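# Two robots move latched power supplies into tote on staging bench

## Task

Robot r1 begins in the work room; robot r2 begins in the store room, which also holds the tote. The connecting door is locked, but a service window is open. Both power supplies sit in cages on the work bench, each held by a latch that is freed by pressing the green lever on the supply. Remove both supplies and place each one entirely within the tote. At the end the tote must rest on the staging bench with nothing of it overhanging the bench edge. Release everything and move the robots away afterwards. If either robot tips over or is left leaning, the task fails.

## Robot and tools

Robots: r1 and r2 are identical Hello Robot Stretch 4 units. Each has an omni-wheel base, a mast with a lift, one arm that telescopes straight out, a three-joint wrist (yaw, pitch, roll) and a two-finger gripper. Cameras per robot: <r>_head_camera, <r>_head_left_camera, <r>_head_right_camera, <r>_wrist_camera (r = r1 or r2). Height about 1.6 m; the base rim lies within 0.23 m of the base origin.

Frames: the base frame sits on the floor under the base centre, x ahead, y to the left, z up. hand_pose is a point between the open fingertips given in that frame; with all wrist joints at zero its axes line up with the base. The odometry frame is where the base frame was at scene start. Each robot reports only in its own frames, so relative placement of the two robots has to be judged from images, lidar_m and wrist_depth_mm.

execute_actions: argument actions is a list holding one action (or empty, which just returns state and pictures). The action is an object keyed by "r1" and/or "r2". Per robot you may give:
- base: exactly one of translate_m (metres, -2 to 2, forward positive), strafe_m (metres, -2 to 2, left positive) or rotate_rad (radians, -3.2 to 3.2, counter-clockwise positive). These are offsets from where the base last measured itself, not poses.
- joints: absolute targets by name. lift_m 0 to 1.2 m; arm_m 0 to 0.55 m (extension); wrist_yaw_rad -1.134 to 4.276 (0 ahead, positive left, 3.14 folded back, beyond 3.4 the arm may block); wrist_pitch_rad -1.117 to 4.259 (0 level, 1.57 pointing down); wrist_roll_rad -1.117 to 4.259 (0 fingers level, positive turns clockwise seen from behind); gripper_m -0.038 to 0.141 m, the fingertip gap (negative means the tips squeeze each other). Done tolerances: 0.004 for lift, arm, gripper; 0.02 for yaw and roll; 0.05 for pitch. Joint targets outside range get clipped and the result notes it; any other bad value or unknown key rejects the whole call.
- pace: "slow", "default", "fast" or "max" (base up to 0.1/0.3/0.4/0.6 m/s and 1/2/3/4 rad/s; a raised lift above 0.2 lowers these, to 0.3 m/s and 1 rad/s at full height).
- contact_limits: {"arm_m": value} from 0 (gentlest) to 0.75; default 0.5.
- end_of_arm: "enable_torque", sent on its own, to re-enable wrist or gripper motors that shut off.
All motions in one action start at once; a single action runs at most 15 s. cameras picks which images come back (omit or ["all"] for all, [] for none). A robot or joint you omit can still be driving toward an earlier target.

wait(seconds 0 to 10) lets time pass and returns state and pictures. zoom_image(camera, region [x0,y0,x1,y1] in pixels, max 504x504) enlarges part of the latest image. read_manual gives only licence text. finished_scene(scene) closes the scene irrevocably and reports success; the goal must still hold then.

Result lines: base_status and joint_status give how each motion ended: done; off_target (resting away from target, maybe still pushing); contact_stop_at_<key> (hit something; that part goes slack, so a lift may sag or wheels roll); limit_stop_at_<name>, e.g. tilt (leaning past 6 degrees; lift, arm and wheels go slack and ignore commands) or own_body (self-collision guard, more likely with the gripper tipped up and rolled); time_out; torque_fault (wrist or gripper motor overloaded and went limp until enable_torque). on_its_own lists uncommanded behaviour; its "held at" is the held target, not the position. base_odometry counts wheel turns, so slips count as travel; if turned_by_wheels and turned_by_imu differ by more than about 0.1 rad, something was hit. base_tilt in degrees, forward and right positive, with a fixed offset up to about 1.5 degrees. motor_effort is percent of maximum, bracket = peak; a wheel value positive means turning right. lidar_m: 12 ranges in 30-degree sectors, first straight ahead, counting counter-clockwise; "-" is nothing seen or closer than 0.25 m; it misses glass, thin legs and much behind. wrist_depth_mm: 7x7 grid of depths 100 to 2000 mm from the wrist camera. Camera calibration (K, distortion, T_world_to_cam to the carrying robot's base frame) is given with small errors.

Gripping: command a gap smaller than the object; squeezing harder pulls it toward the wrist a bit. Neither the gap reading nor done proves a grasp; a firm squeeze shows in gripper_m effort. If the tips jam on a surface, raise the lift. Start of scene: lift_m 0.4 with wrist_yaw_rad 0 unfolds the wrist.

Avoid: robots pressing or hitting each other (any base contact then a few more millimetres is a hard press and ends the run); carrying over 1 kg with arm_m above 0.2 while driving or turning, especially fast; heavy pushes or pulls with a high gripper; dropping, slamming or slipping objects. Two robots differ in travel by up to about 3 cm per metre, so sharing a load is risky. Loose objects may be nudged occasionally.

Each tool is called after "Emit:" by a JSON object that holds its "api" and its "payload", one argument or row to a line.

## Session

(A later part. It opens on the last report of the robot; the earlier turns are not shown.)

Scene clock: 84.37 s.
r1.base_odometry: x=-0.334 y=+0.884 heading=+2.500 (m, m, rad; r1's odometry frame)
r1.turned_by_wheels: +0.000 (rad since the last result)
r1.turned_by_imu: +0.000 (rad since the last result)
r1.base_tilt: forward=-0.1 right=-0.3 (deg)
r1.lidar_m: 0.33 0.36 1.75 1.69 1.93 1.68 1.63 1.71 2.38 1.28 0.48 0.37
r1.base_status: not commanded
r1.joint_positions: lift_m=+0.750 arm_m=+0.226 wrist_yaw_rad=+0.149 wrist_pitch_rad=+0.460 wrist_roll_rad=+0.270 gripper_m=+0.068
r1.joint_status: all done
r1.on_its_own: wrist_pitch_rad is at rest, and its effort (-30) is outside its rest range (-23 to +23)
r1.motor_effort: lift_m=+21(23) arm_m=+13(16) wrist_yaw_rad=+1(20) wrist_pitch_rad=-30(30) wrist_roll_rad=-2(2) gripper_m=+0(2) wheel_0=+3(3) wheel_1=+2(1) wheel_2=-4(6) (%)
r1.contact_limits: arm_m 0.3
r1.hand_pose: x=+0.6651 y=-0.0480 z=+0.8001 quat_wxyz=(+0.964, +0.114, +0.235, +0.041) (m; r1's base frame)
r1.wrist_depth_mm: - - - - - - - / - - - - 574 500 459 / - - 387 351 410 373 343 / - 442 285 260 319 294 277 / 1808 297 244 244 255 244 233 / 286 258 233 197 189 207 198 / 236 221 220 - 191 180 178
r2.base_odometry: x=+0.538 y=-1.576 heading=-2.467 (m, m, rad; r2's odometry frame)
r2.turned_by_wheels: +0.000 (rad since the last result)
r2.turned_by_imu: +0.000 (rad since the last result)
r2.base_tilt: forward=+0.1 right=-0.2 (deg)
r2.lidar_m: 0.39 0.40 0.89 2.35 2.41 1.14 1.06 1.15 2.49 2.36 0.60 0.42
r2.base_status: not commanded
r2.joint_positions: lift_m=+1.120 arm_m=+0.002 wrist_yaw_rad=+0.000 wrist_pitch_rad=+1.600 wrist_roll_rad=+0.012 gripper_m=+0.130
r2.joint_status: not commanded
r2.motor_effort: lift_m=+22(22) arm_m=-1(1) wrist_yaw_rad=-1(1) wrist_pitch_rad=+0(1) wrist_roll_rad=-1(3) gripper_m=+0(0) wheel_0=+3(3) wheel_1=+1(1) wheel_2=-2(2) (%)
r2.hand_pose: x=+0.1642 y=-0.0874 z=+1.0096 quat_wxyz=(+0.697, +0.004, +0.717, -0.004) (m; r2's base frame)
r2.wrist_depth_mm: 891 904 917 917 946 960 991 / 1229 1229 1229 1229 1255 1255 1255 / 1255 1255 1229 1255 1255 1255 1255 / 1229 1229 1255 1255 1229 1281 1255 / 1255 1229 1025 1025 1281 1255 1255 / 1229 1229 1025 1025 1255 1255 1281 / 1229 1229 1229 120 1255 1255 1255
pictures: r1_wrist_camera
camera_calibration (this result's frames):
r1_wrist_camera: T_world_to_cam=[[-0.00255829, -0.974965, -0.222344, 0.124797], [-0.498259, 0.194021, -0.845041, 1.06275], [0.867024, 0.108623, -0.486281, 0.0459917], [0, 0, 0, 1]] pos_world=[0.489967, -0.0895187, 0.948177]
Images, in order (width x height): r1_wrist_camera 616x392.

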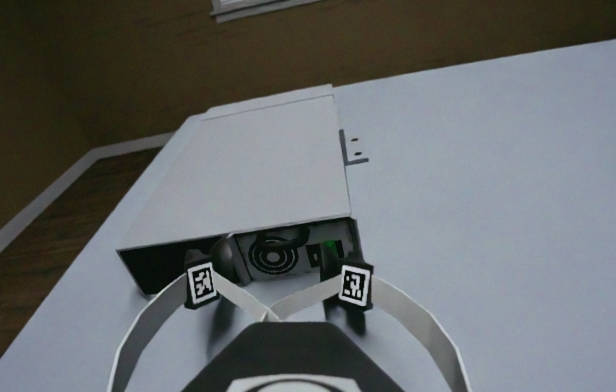

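Emit:
{"api": "execute_actions", "payload": {
  "actions": [
    {"r1":{"joints":{"arm_m":0.200}}}
  ],
  "cameras": ["r1_wrist_camera"]
}}

Emit:
{"api": "execute_actions", "payload": {
  "actions": [
    {"r1":{"joints":{"arm_m":0.227},"pace":"slow","contact_limits":{"arm_m":0.3}}}
  ],
  "cameras": ["r1_wrist_camera"]
}}

Emit:
{"api": "zoom_image", "payload": {
  "camera": "r1_wrist_camera",
  "region": [180, 180, 420, 330]
}}

Scene clock: 85.30 s.
r1.base_odometry: x=-0.334 y=+0.885 heading=+2.500 (m, m, rad; r1's odometry frame)
r1.turned_by_wheels: +0.000 (rad since the last result)
r1.turned_by_imu: +0.000 (rad since the last result)
r1.base_tilt: forward=+0.0 right=-0.4 (deg)
r1.lidar_m: 0.33 0.34 1.72 1.72 1.95 1.70 1.60 1.70 2.40 1.27 0.49 0.37
r1.base_status: not commanded
r1.joint_positions: lift_m=+0.750 arm_m=+0.202 wrist_yaw_rad=+0.150 wrist_pitch_rad=+0.452 wrist_roll_rad=+0.270 gripper_m=+0.068
r1.joint_status: all done
r1.motor_effort: lift_m=+21(21) arm_m=-9(11) wrist_yaw_rad=-2(8) wrist_pitch_rad=-7(29) wrist_roll_rad=+0(1) gripper_m=-1(1) wheel_0=-2(3) wheel_1=-1(2) wheel_2=+0(4) (%)
r1.hand_pose: x=+0.6421 y=-0.0477 z=+0.8020 quat_wxyz=(+0.965, +0.114, +0.231, +0.042) (m; r1's base frame)
r1.wrist_depth_mm: - - - - - - - / - - - - 597 525 473 / - - 413 368 424 382 351 / - 480 294 267 327 303 286 / 1863 319 278 271 255 249 239 / 298 263 237 235 209 212 202 / 243 225 224 - 196 181 180
r2.base_odometry: x=+0.538 y=-1.576 heading=-2.467 (m, m, rad; r2's odometry frame)
r2.turned_by_wheels: +0.000 (rad since the last result)
r2.turned_by_imu: +0.000 (rad since the last result)
r2.base_tilt: forward=+0.1 right=-0.2 (deg)
r2.lidar_m: 0.39 0.42 0.90 2.35 2.43 1.12 1.07 1.16 2.50 2.39 0.60 0.44
r2.base_status: not commanded
r2.joint_positions: lift_m=+1.120 arm_m=+0.002 wrist_yaw_rad=+0.000 wrist_pitch_rad=+1.600 wrist_roll_rad=+0.012 gripper_m=+0.130
r2.joint_status: not commanded
r2.motor_effort: lift_m=+23(22) arm_m=-1(0) wrist_yaw_rad=-1(1) wrist_pitch_rad=+0(1) wrist_roll_rad=-3(2) gripper_m=+0(1) wheel_0=+3(3) wheel_1=+1(1) wheel_2=-2(2) (%)
r2.hand_pose: x=+0.1642 y=-0.0874 z=+1.0096 quat_wxyz=(+0.697, +0.004, +0.717, -0.004) (m; r2's base frame)
r2.wrist_depth_mm: 891 891 904 917 931 976 1008 / 1229 1229 1229 1229 1255 1255 1255 / 1229 1229 1229 1229 1255 1255 1255 / 1229 1255 1229 1255 1229 1255 1255 / 1229 1255 1025 1025 1255 1255 1255 / 1229 1255 1025 1025 1255 1255 1255 / 1229 1229 1229 119 1281 1255 1255
pictures: r1_wrist_camera
camera_calibration (this result's frames):
r1_wrist_camera: T_world_to_cam=[[-0.0000733712, -0.974749, -0.223304, 0.124698], [-0.492307, 0.194403, -0.848435, 1.0517], [0.870422, 0.109872, -0.47989, 0.0596179], [0, 0, 0, 1]] pos_world=[0.465877, -0.0894555, 0.948756]
Images, in order (width x height): r1_wrist_camera 616x392.

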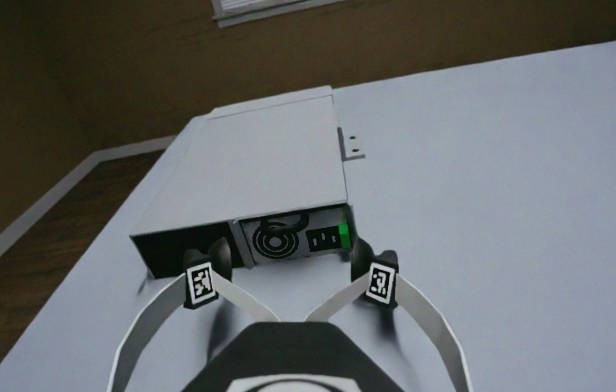

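Scene clock: 86.63 s.
r1.base_odometry: x=-0.334 y=+0.885 heading=+2.500 (m, m, rad; r1's odometry frame)
r1.turned_by_wheels: +0.000 (rad since the last result)
r1.turned_by_imu: +0.000 (rad since the last result)
r1.base_tilt: forward=-0.1 right=-0.4 (deg)
r1.lidar_m: 0.35 0.37 1.71 1.68 1.97 1.71 1.63 1.70 2.43 1.32 0.48 0.36
r1.base_status: not commanded
r1.joint_positions: lift_m=+0.750 arm_m=+0.225 wrist_yaw_rad=+0.150 wrist_pitch_rad=+0.452 wrist_roll_rad=+0.270 gripper_m=+0.068
r1.joint_status: all done
r1.motor_effort: lift_m=+21(21) arm_m=+9(5) wrist_yaw_rad=-1(0) wrist_pitch_rad=-8(7) wrist_roll_rad=-3(2) gripper_m=-4(2) wheel_0=-1(1) wheel_1=-1(1) wheel_2=+0(0) (%)
r1.contact_limits: arm_m 0.3
r1.hand_pose: x=+0.6659 y=-0.0477 z=+0.8020 quat_wxyz=(+0.965, +0.114, +0.231, +0.042) (m; r1's base frame)
r1.wrist_depth_mm: - - - - - - - / - - - - 597 517 473 / - - 410 368 421 379 353 / - 484 294 267 327 300 283 / 1808 298 247 242 253 249 238 / 296 265 238 235 208 212 202 / 242 224 225 - 195 182 180
r2.base_odometry: x=+0.538 y=-1.576 heading=-2.467 (m, m, rad; r2's odometry frame)
r2.turned_by_wheels: +0.000 (rad since the last result)
r2.turned_by_imu: +0.000 (rad since the last result)
r2.base_tilt: forward=+0.0 right=-0.2 (deg)
r2.lidar_m: 0.39 0.43 0.89 2.33 2.45 1.15 1.06 1.12 2.49 2.38 0.58 0.41
r2.base_status: not commanded
r2.joint_positions: lift_m=+1.120 arm_m=+0.002 wrist_yaw_rad=+0.000 wrist_pitch_rad=+1.600 wrist_roll_rad=+0.012 gripper_m=+0.130
r2.joint_status: not commanded
r2.motor_effort: lift_m=+22(23) arm_m=+0(1) wrist_yaw_rad=-1(1) wrist_pitch_rad=+0(1) wrist_roll_rad=+0(2) gripper_m=-2(0) wheel_0=+3(3) wheel_1=+1(1) wheel_2=-2(2) (%)
r2.hand_pose: x=+0.1642 y=-0.0874 z=+1.0096 quat_wxyz=(+0.697, +0.004, +0.717, -0.004) (m; r2's base frame)
r2.wrist_depth_mm: 878 891 917 917 946 976 1008 / 1229 1205 1255 1255 1255 1255 1255 / 1205 1229 1229 1255 1255 1255 1255 / 1229 1255 1255 1229 1255 1255 1255 / 1229 1229 1025 1025 1229 1255 1255 / 1229 1229 1025 1025 1281 1255 1281 / 1229 1255 1255 119 1255 1281 1281
pictures: r1_wrist_camera
camera_calibration (this result's frames):
r1_wrist_camera: T_world_to_cam=[[-0.000166997, -0.974748, -0.223308, 0.124741], [-0.492253, 0.194459, -0.848453, 1.06344], [0.870452, 0.109783, -0.479855, 0.0388083], [0, 0, 0, 1]] pos_world=[0.489724, -0.0894655, 0.94876]
Images, in order (width x height): r1_wrist_camera 616x392.

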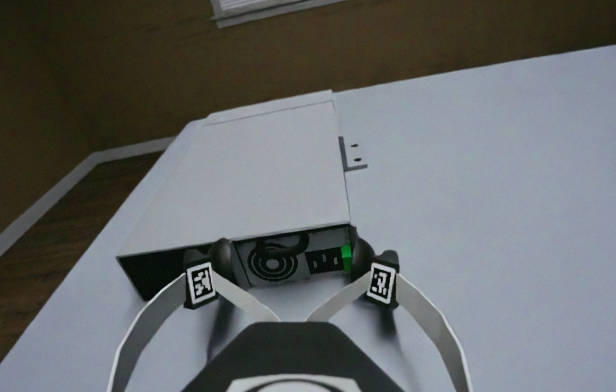

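Region (180, 180, 420, 330) of r1_wrist_camera's 616x392 image, scaled by 2.100; it fills the top 315 rows of this view, and the rest is white.

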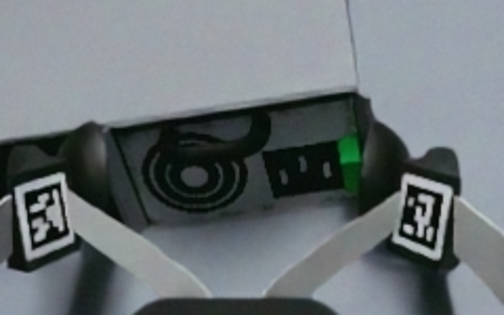

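Emit:
{"api": "execute_actions", "payload": {
  "actions": [
    {"r1":{"joints":{"gripper_m":0.035},"pace":"slow"}}
  ],
  "cameras": ["r1_wrist_camera"]
}}

Emit:
{"api": "zoom_image", "payload": {
  "camera": "r1_wrist_camera",
  "region": [180, 180, 420, 330]
}}

Scene clock: 88.30 s.
r1.base_odometry: x=-0.334 y=+0.885 heading=+2.499 (m, m, rad; r1's odometry frame)
r1.turned_by_wheels: -0.001 (rad since the last result)
r1.turned_by_imu: -0.001 (rad since the last result)
r1.base_tilt: forward=+0.1 right=-0.3 (deg)
r1.lidar_m: 0.32 0.37 1.74 1.69 1.95 1.70 1.64 1.73 2.42 1.32 0.47 0.35
r1.base_status: not commanded
r1.joint_positions: lift_m=+0.750 arm_m=+0.225 wrist_yaw_rad=+0.141 wrist_pitch_rad=+0.454 wrist_roll_rad=+0.270 gripper_m=+0.035
r1.joint_status: all done
r1.on_its_own: wrist_yaw_rad is at rest, and its effort (+25) is outside its rest range (-13 to +13)
r1.motor_effort: lift_m=+21(21) arm_m=+9(9) wrist_yaw_rad=+25(26) wrist_pitch_rad=-13(13) wrist_roll_rad=+0(4) gripper_m=-13(15) wheel_0=-7(7) wheel_1=-3(3) wheel_2=-4(4) (%)
r1.hand_pose: x=+0.6653 y=-0.0501 z=+0.8015 quat_wxyz=(+0.965, +0.115, +0.232, +0.038) (m; r1's base frame)
r1.wrist_depth_mm: - - - - - - - / - - - - 580 517 469 / - - 402 373 421 382 353 / - 430 291 272 327 301 282 / 1863 293 245 244 260 247 238 / 289 268 197 232 195 208 202 / 240 223 224 - 197 181 180
r2.base_odometry: x=+0.538 y=-1.576 heading=-2.467 (m, m, rad; r2's odometry frame)
r2.turned_by_wheels: +0.000 (rad since the last result)
r2.turned_by_imu: +0.000 (rad since the last result)
r2.base_tilt: forward=+0.1 right=-0.2 (deg)
r2.lidar_m: 0.38 0.43 0.86 2.36 2.45 1.13 1.04 1.15 2.47 2.37 0.60 0.42
r2.base_status: not commanded
r2.joint_positions: lift_m=+1.120 arm_m=+0.002 wrist_yaw_rad=+0.000 wrist_pitch_rad=+1.600 wrist_roll_rad=+0.012 gripper_m=+0.130
r2.joint_status: not commanded
r2.motor_effort: lift_m=+23(23) arm_m=+0(0) wrist_yaw_rad=-1(2) wrist_pitch_rad=-1(0) wrist_roll_rad=-3(2) gripper_m=+0(0) wheel_0=+3(3) wheel_1=+1(1) wheel_2=-2(2) (%)
r2.hand_pose: x=+0.1642 y=-0.0874 z=+1.0096 quat_wxyz=(+0.697, +0.004, +0.717, -0.004) (m; r2's base frame)
r2.wrist_depth_mm: 891 904 904 931 946 976 1008 / 1229 1229 1229 1229 1229 1281 1229 / 1229 1255 1229 1255 1229 1255 1255 / 1229 1255 1229 1229 1229 1255 1281 / 1229 1229 1008 1025 1229 1229 1281 / 1229 1229 1025 1025 1255 1255 1281 / 1229 1255 1229 120 1281 1255 1281
pictures: r1_wrist_camera
camera_calibration (this result's frames):
r1_wrist_camera: T_world_to_cam=[[-0.00899275, -0.974884, -0.222533, 0.127506], [-0.491979, 0.198058, -0.847779, 1.06266], [0.87056, 0.101858, -0.481404, 0.0401924], [0, 0, 0, 1]] pos_world=[0.488965, -0.0902591, 0.948627]
Images, in order (width x height): r1_wrist_camera 616x392.

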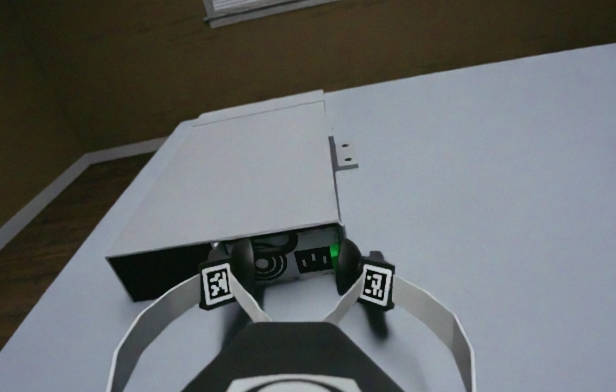

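Region (180, 180, 420, 330) of r1_wrist_camera's 616x392 image, scaled by 2.100; it fills the top 315 rows of this view, and the rest is white.

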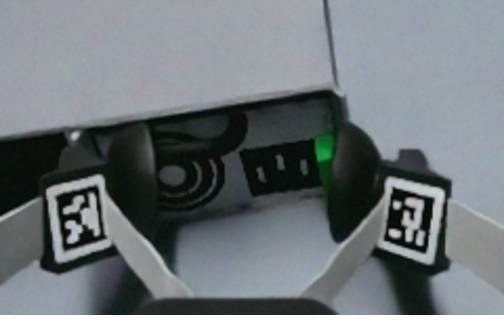

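Emit:
{"api": "execute_actions", "payload": {
  "actions": [
    {"r1":{"joints":{"arm_m":0.221},"pace":"slow"}}
  ],
  "cameras": ["r1_wrist_camera"]
}}

Emit:
{"api": "zoom_image", "payload": {
  "camera": "r1_wrist_camera",
  "region": [180, 180, 420, 330]
}}

Scene clock: 89.17 s.
r1.base_odometry: x=-0.334 y=+0.885 heading=+2.500 (m, m, rad; r1's odometry frame)
r1.turned_by_wheels: +0.001 (rad since the last result)
r1.turned_by_imu: +0.001 (rad since the last result)
r1.base_tilt: forward=+0.0 right=-0.3 (deg)
r1.lidar_m: 0.34 0.38 1.74 1.68 1.95 1.72 1.64 1.71 2.43 1.30 0.50 0.35
r1.base_status: not commanded
r1.joint_positions: lift_m=+0.750 arm_m=+0.223 wrist_yaw_rad=+0.147 wrist_pitch_rad=+0.454 wrist_roll_rad=+0.270 gripper_m=+0.035
r1.joint_status: all done
r1.motor_effort: lift_m=+21(21) arm_m=-9(10) wrist_yaw_rad=+9(26) wrist_pitch_rad=-12(12) wrist_roll_rad=+0(1) gripper_m=-7(14) wheel_0=-3(7) wheel_1=-2(3) wheel_2=-2(4) (%)
r1.hand_pose: x=+0.6627 y=-0.0486 z=+0.8016 quat_wxyz=(+0.965, +0.115, +0.232, +0.041) (m; r1's base frame)
r1.wrist_depth_mm: - - - - - - - / - - - - 591 517 473 / - - 399 366 418 377 349 / - 455 293 273 324 300 283 / 1921 296 247 245 266 248 237 / 293 267 194 232 196 211 202 / 240 223 222 - 196 182 179
r2.base_odometry: x=+0.538 y=-1.576 heading=-2.467 (m, m, rad; r2's odometry frame)
r2.turned_by_wheels: +0.000 (rad since the last result)
r2.turned_by_imu: +0.000 (rad since the last result)
r2.base_tilt: forward=+0.2 right=-0.2 (deg)
r2.lidar_m: 0.38 0.40 0.89 2.34 2.44 1.12 1.05 1.14 2.48 2.38 0.61 0.44
r2.base_status: not commanded
r2.joint_positions: lift_m=+1.120 arm_m=+0.002 wrist_yaw_rad=+0.000 wrist_pitch_rad=+1.600 wrist_roll_rad=+0.012 gripper_m=+0.130
r2.joint_status: not commanded
r2.motor_effort: lift_m=+22(23) arm_m=+0(1) wrist_yaw_rad=-1(1) wrist_pitch_rad=-1(0) wrist_roll_rad=-4(2) gripper_m=-1(0) wheel_0=+3(3) wheel_1=+1(1) wheel_2=-3(2) (%)
r2.hand_pose: x=+0.1642 y=-0.0874 z=+1.0096 quat_wxyz=(+0.697, +0.004, +0.717, -0.004) (m; r2's base frame)
r2.wrist_depth_mm: 878 904 917 931 946 976 1008 / 1229 1229 1255 1229 1229 1255 1255 / 1205 1229 1255 1255 1229 1255 1255 / 1229 1229 1229 1255 1255 1255 1255 / 1255 1229 1025 1042 1255 1281 1255 / 1229 1205 1008 1042 1255 1281 1255 / 1229 1255 1229 119 1255 1255 1281
pictures: r1_wrist_camera
camera_calibration (this result's frames):
r1_wrist_camera: T_world_to_cam=[[-0.00351163, -0.97484, -0.222879, 0.125653], [-0.492759, 0.19563, -0.84789, 1.06169], [0.870159, 0.106848, -0.481048, 0.0425212], [0, 0, 0, 1]] pos_world=[0.486598, -0.0897499, 0.948655]
Images, in order (width x height): r1_wrist_camera 616x392.

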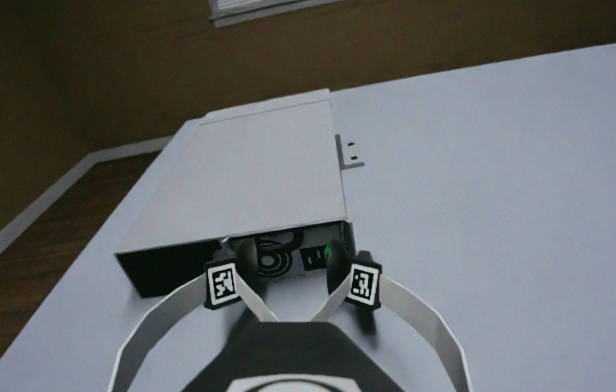

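Region (180, 180, 420, 330) of r1_wrist_camera's 616x392 image, scaled by 2.100; it fills the top 315 rows of this view, and the rest is white.

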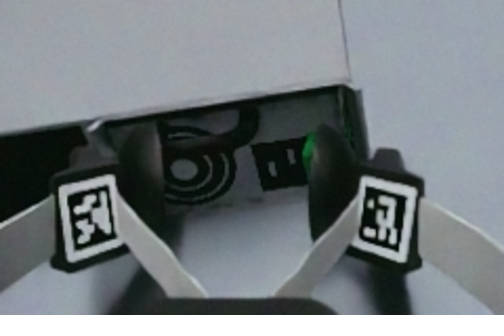

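Emit:
{"api": "execute_actions", "payload": {
  "actions": [
    {"r1":{"joints":{"arm_m":0.240,"gripper_m":0.042},"pace":"slow"}}
  ],
  "cameras": ["r1_wrist_camera"]
}}

Emit:
{"api": "zoom_image", "payload": {
  "camera": "r1_wrist_camera",
  "region": [180, 180, 420, 330]
}}

Scene clock: 90.50 s.
r1.base_odometry: x=-0.334 y=+0.884 heading=+2.499 (m, m, rad; r1's odometry frame)
r1.turned_by_wheels: +0.000 (rad since the last result)
r1.turned_by_imu: +0.005 (rad since the last result)
r1.base_tilt: forward=-0.1 right=-0.3 (deg)
r1.lidar_m: 0.34 0.35 1.74 1.70 1.97 1.70 1.62 1.73 2.46 1.30 0.50 0.34
r1.base_status: not commanded
r1.joint_positions: lift_m=+0.750 arm_m=+0.237 wrist_yaw_rad=+0.136 wrist_pitch_rad=+0.463 wrist_roll_rad=+0.270 gripper_m=+0.042
r1.joint_status: all done
r1.on_its_own: wrist_yaw_rad is at rest, and its effort (+40) is outside its rest range (-13 to +13); wrist_pitch_rad is at rest, and its effort (-39) is outside its rest range (-23 to +23)
r1.motor_effort: lift_m=+20(21) arm_m=+19(22) wrist_yaw_rad=+40(39) wrist_pitch_rad=-39(39) wrist_roll_rad=-1(1) gripper_m=-3(7) wheel_0=+1(3) wheel_1=+1(3) wheel_2=-14(14) (%)
r1.hand_pose: x=+0.6751 y=-0.0517 z=+0.7993 quat_wxyz=(+0.964, +0.115, +0.236, +0.035) (m; r1's base frame)
r1.wrist_depth_mm: - - - - - - - / - - - - 569 504 462 / - - 384 357 407 370 347 / - 421 285 266 320 294 278 / 1808 267 237 235 260 244 236 / 285 263 192 234 195 210 198 / 236 220 221 - 195 180 178
r2.base_odometry: x=+0.538 y=-1.576 heading=-2.467 (m, m, rad; r2's odometry frame)
r2.turned_by_wheels: +0.000 (rad since the last result)
r2.turned_by_imu: +0.000 (rad since the last result)
r2.base_tilt: forward=+0.1 right=-0.2 (deg)
r2.lidar_m: 0.39 0.41 0.89 2.34 2.43 1.15 1.07 1.15 2.52 2.39 0.60 0.41
r2.base_status: not commanded
r2.joint_positions: lift_m=+1.120 arm_m=+0.002 wrist_yaw_rad=+0.000 wrist_pitch_rad=+1.600 wrist_roll_rad=+0.012 gripper_m=+0.130
r2.joint_status: not commanded
r2.motor_effort: lift_m=+23(22) arm_m=+0(1) wrist_yaw_rad=-1(1) wrist_pitch_rad=+0(0) wrist_roll_rad=-1(2) gripper_m=-1(1) wheel_0=+3(3) wheel_1=+1(1) wheel_2=-2(2) (%)
r2.hand_pose: x=+0.1642 y=-0.0874 z=+1.0096 quat_wxyz=(+0.697, +0.004, +0.717, -0.004) (m; r2's base frame)
r2.wrist_depth_mm: 891 891 917 917 960 960 1008 / 1229 1205 1229 1229 1255 1229 1255 / 1229 1229 1229 1229 1255 1255 1255 / 1255 1229 1229 1255 1255 1255 1255 / 1229 1229 1025 1042 1255 1255 1255 / 1229 1255 1025 1042 1255 1255 1255 / 1229 1255 1255 119 1255 1255 1255
pictures: r1_wrist_camera
camera_calibration (this result's frames):
r1_wrist_camera: T_world_to_cam=[[-0.0163218, -0.975025, -0.221496, 0.129663], [-0.498457, 0.19997, -0.843536, 1.067], [0.866761, 0.0966383, -0.489272, 0.0393398], [0, 0, 0, 1]] pos_world=[0.499872, -0.0907451, 0.948021]
Images, in order (width x height): r1_wrist_camera 616x392.

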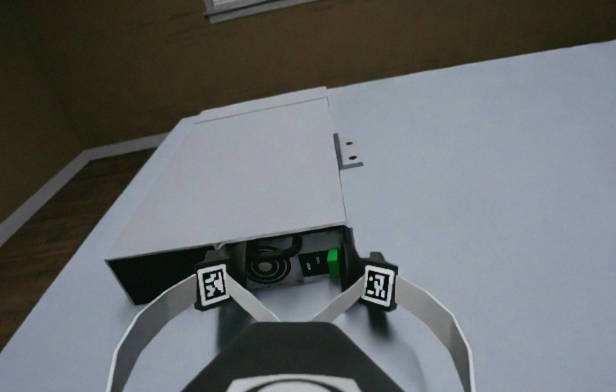

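Region (180, 180, 420, 330) of r1_wrist_camera's 616x392 image, scaled by 2.100; it fills the top 315 rows of this view, and the rest is white.

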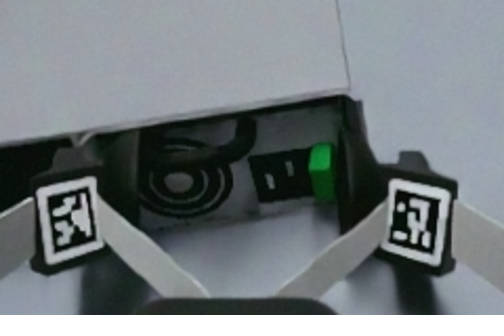

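Emit:
{"api": "execute_actions", "payload": {
  "actions": [
    {"r1":{"joints":{"arm_m":0.236,"gripper_m":0.01,"lift_m":0.748},"pace":"slow"}}
  ],
  "cameras": ["r1_wrist_camera"]
}}

Emit:
{"api": "zoom_image", "payload": {
  "camera": "r1_wrist_camera",
  "region": [180, 180, 420, 330]
}}

Scene clock: 92.13 s.
r1.base_odometry: x=-0.334 y=+0.884 heading=+2.500 (m, m, rad; r1's odometry frame)
r1.turned_by_wheels: +0.000 (rad since the last result)
r1.turned_by_imu: +0.001 (rad since the last result)
r1.base_tilt: forward=+0.0 right=-0.4 (deg)
r1.lidar_m: 0.35 0.37 1.74 1.68 1.96 1.69 1.61 1.73 2.45 1.26 0.50 0.36
r1.base_status: not commanded
r1.joint_positions: lift_m=+0.748 arm_m=+0.236 wrist_yaw_rad=+0.144 wrist_pitch_rad=+0.459 wrist_roll_rad=+0.270 gripper_m=+0.010
r1.joint_status: all done
r1.on_its_own: wrist_yaw_rad is at rest, and its effort (+15) is outside its rest range (-13 to +13); wrist_pitch_rad is at rest, and its effort (-28) is outside its rest range (-23 to +23)
r1.motor_effort: lift_m=+16(19) arm_m=-1(19) wrist_yaw_rad=+15(40) wrist_pitch_rad=-28(38) wrist_roll_rad=+1(0) gripper_m=-18(19) wheel_0=+0(1) wheel_1=+1(1) wheel_2=-8(14) (%)
r1.hand_pose: x=+0.6754 y=-0.0494 z=+0.7986 quat_wxyz=(+0.965, +0.115, +0.234, +0.039) (m; r1's base frame)
r1.wrist_depth_mm: - - - - - - - / - - - - 569 508 452 / - - 382 347 407 368 343 / - 433 281 257 317 294 274 / 1756 286 236 232 253 242 232 / 282 257 187 230 190 204 197 / 236 219 219 - 193 178 176
r2.base_odometry: x=+0.538 y=-1.576 heading=-2.467 (m, m, rad; r2's odometry frame)
r2.turned_by_wheels: +0.000 (rad since the last result)
r2.turned_by_imu: +0.000 (rad since the last result)
r2.base_tilt: forward=+0.1 right=-0.2 (deg)
r2.lidar_m: 0.40 0.40 0.89 2.35 2.45 1.10 1.07 1.14 2.46 2.37 0.60 0.42
r2.base_status: not commanded
r2.joint_positions: lift_m=+1.120 arm_m=+0.002 wrist_yaw_rad=+0.000 wrist_pitch_rad=+1.600 wrist_roll_rad=+0.012 gripper_m=+0.130
r2.joint_status: not commanded
r2.motor_effort: lift_m=+23(23) arm_m=-1(0) wrist_yaw_rad=-1(1) wrist_pitch_rad=+0(0) wrist_roll_rad=-2(3) gripper_m=+0(2) wheel_0=+3(3) wheel_1=+1(1) wheel_2=-3(2) (%)
r2.hand_pose: x=+0.1642 y=-0.0874 z=+1.0096 quat_wxyz=(+0.697, +0.004, +0.717, -0.004) (m; r2's base frame)
r2.wrist_depth_mm: 891 904 917 931 946 976 1008 / 1229 1229 1229 1229 1255 1255 1229 / 1205 1229 1255 1229 1229 1255 1255 / 1229 1255 1229 1255 1229 1281 1255 / 1229 1229 1025 1025 1229 1281 1281 / 1229 1229 1025 1025 1255 1255 1255 / 1229 1229 1255 119 1281 1255 1281
pictures: r1_wrist_camera
camera_calibration (this result's frames):
r1_wrist_camera: T_world_to_cam=[[-0.00735972, -0.975002, -0.222073, 0.126168], [-0.496839, 0.196293, -0.845352, 1.06633], [0.867812, 0.104113, -0.485864, 0.0353971], [0, 0, 0, 1]] pos_world=[0.500007, -0.0899855, 0.946645]
Images, in order (width x height): r1_wrist_camera 616x392.

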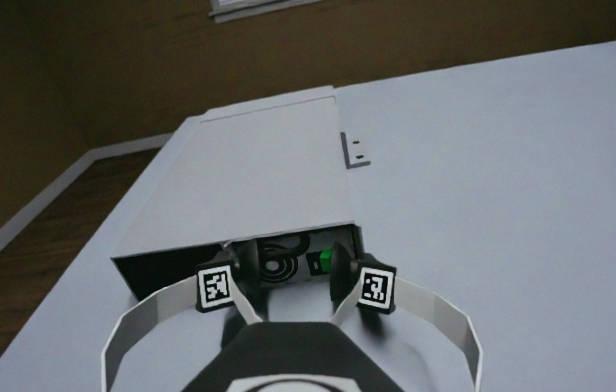

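Region (180, 180, 420, 330) of r1_wrist_camera's 616x392 image, scaled by 2.100; it fills the top 315 rows of this view, and the rest is white.

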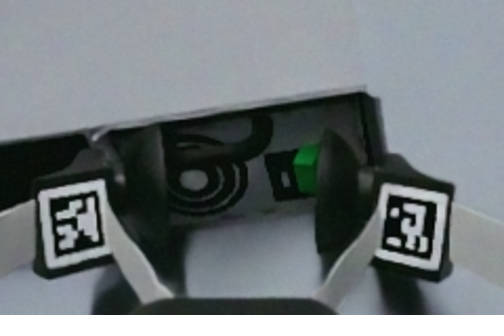

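Emit:
{"api": "execute_actions", "payload": {
  "actions": [
    {"r1":{"joints":{"arm_m":0.247,"gripper_m":-0.037,"lift_m":0.745},"pace":"slow"}}
  ],
  "cameras": ["r1_wrist_camera"]
}}

Emit:
{"api": "zoom_image", "payload": {
  "camera": "r1_wrist_camera",
  "region": [180, 180, 420, 330]
}}

Emit:
{"api": "execute_actions", "payload": {
  "actions": [
    {"r1":{"joints":{"arm_m":0.238},"pace":"slow"}}
  ],
  "cameras": ["r1_wrist_camera"]
}}

Emit:
{"api": "zoom_image", "payload": {
  "camera": "r1_wrist_camera",
  "region": [180, 180, 420, 330]
}}

Scene clock: 94.03 s.
r1.base_odometry: x=-0.334 y=+0.885 heading=+2.500 (m, m, rad; r1's odometry frame)
r1.turned_by_wheels: +0.000 (rad since the last result)
r1.turned_by_imu: +0.001 (rad since the last result)
r1.base_tilt: forward=-0.1 right=-0.4 (deg)
r1.lidar_m: 0.35 0.36 1.75 1.71 1.97 1.68 1.62 1.74 2.41 1.24 0.50 0.34
r1.base_status: not commanded
r1.joint_positions: lift_m=+0.745 arm_m=+0.245 wrist_yaw_rad=+0.148 wrist_pitch_rad=+0.460 wrist_roll_rad=+0.270 gripper_m=-0.036
r1.joint_status: all done
r1.on_its_own: wrist_pitch_rad is at rest, and its effort (-29) is outside its rest range (-23 to +23)
r1.motor_effort: lift_m=+19(18) arm_m=+10(20) wrist_yaw_rad=+3(21) wrist_pitch_rad=-29(35) wrist_roll_rad=+2(2) gripper_m=-31(30) wheel_0=+0(1) wheel_1=+1(1) wheel_2=-3(8) (%)
r1.hand_pose: x=+0.6847 y=-0.0483 z=+0.7952 quat_wxyz=(+0.964, +0.114, +0.235, +0.041) (m; r1's base frame)
r1.wrist_depth_mm: - - - - - - - / - - - - 554 484 442 / - - 368 329 397 357 332 / - 407 272 248 310 283 267 / 1808 255 227 220 248 236 225 / 276 166 196 225 181 191 192 / 229 216 212 - 188 175 172
r2.base_odometry: x=+0.538 y=-1.576 heading=-2.467 (m, m, rad; r2's odometry frame)
r2.turned_by_wheels: +0.000 (rad since the last result)
r2.turned_by_imu: +0.000 (rad since the last result)
r2.base_tilt: forward=+0.1 right=-0.2 (deg)
r2.lidar_m: 0.39 0.40 0.87 2.34 2.43 1.12 1.06 1.13 2.47 2.38 0.58 0.41
r2.base_status: not commanded
r2.joint_positions: lift_m=+1.120 arm_m=+0.002 wrist_yaw_rad=+0.000 wrist_pitch_rad=+1.600 wrist_roll_rad=+0.012 gripper_m=+0.130
r2.joint_status: not commanded
r2.motor_effort: lift_m=+23(22) arm_m=-1(1) wrist_yaw_rad=-1(1) wrist_pitch_rad=+0(0) wrist_roll_rad=-2(2) gripper_m=-1(1) wheel_0=+3(3) wheel_1=+1(1) wheel_2=-3(2) (%)
r2.hand_pose: x=+0.1642 y=-0.0874 z=+1.0096 quat_wxyz=(+0.697, +0.004, +0.717, -0.004) (m; r2's base frame)
r2.wrist_depth_mm: 866 891 904 931 946 976 1025 / 1229 1229 1205 1255 1255 1255 1229 / 1229 1255 1229 1229 1255 1255 1281 / 1229 1229 1255 1255 1255 1255 1255 / 1229 1255 1025 1025 1255 1281 1255 / 1229 1229 1025 1042 1255 1255 1255 / 1255 1255 1229 119 1229 1255 1255
pictures: r1_wrist_camera
camera_calibration (this result's frames):
r1_wrist_camera: T_world_to_cam=[[-0.00321815, -0.97513, -0.22161, 0.123363], [-0.498311, 0.1937, -0.845084, 1.06851], [0.866992, 0.107711, -0.486541, 0.0268517], [0, 0, 0, 1]] pos_world=[0.509564, -0.089567, 0.943379]
Images, in order (width x height): r1_wrist_camera 616x392.

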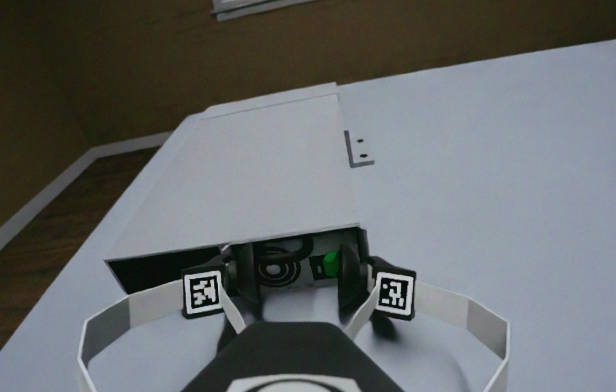

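Region (180, 180, 420, 330) of r1_wrist_camera's 616x392 image, scaled by 2.100; it fills the top 315 rows of this view, and the rest is white.

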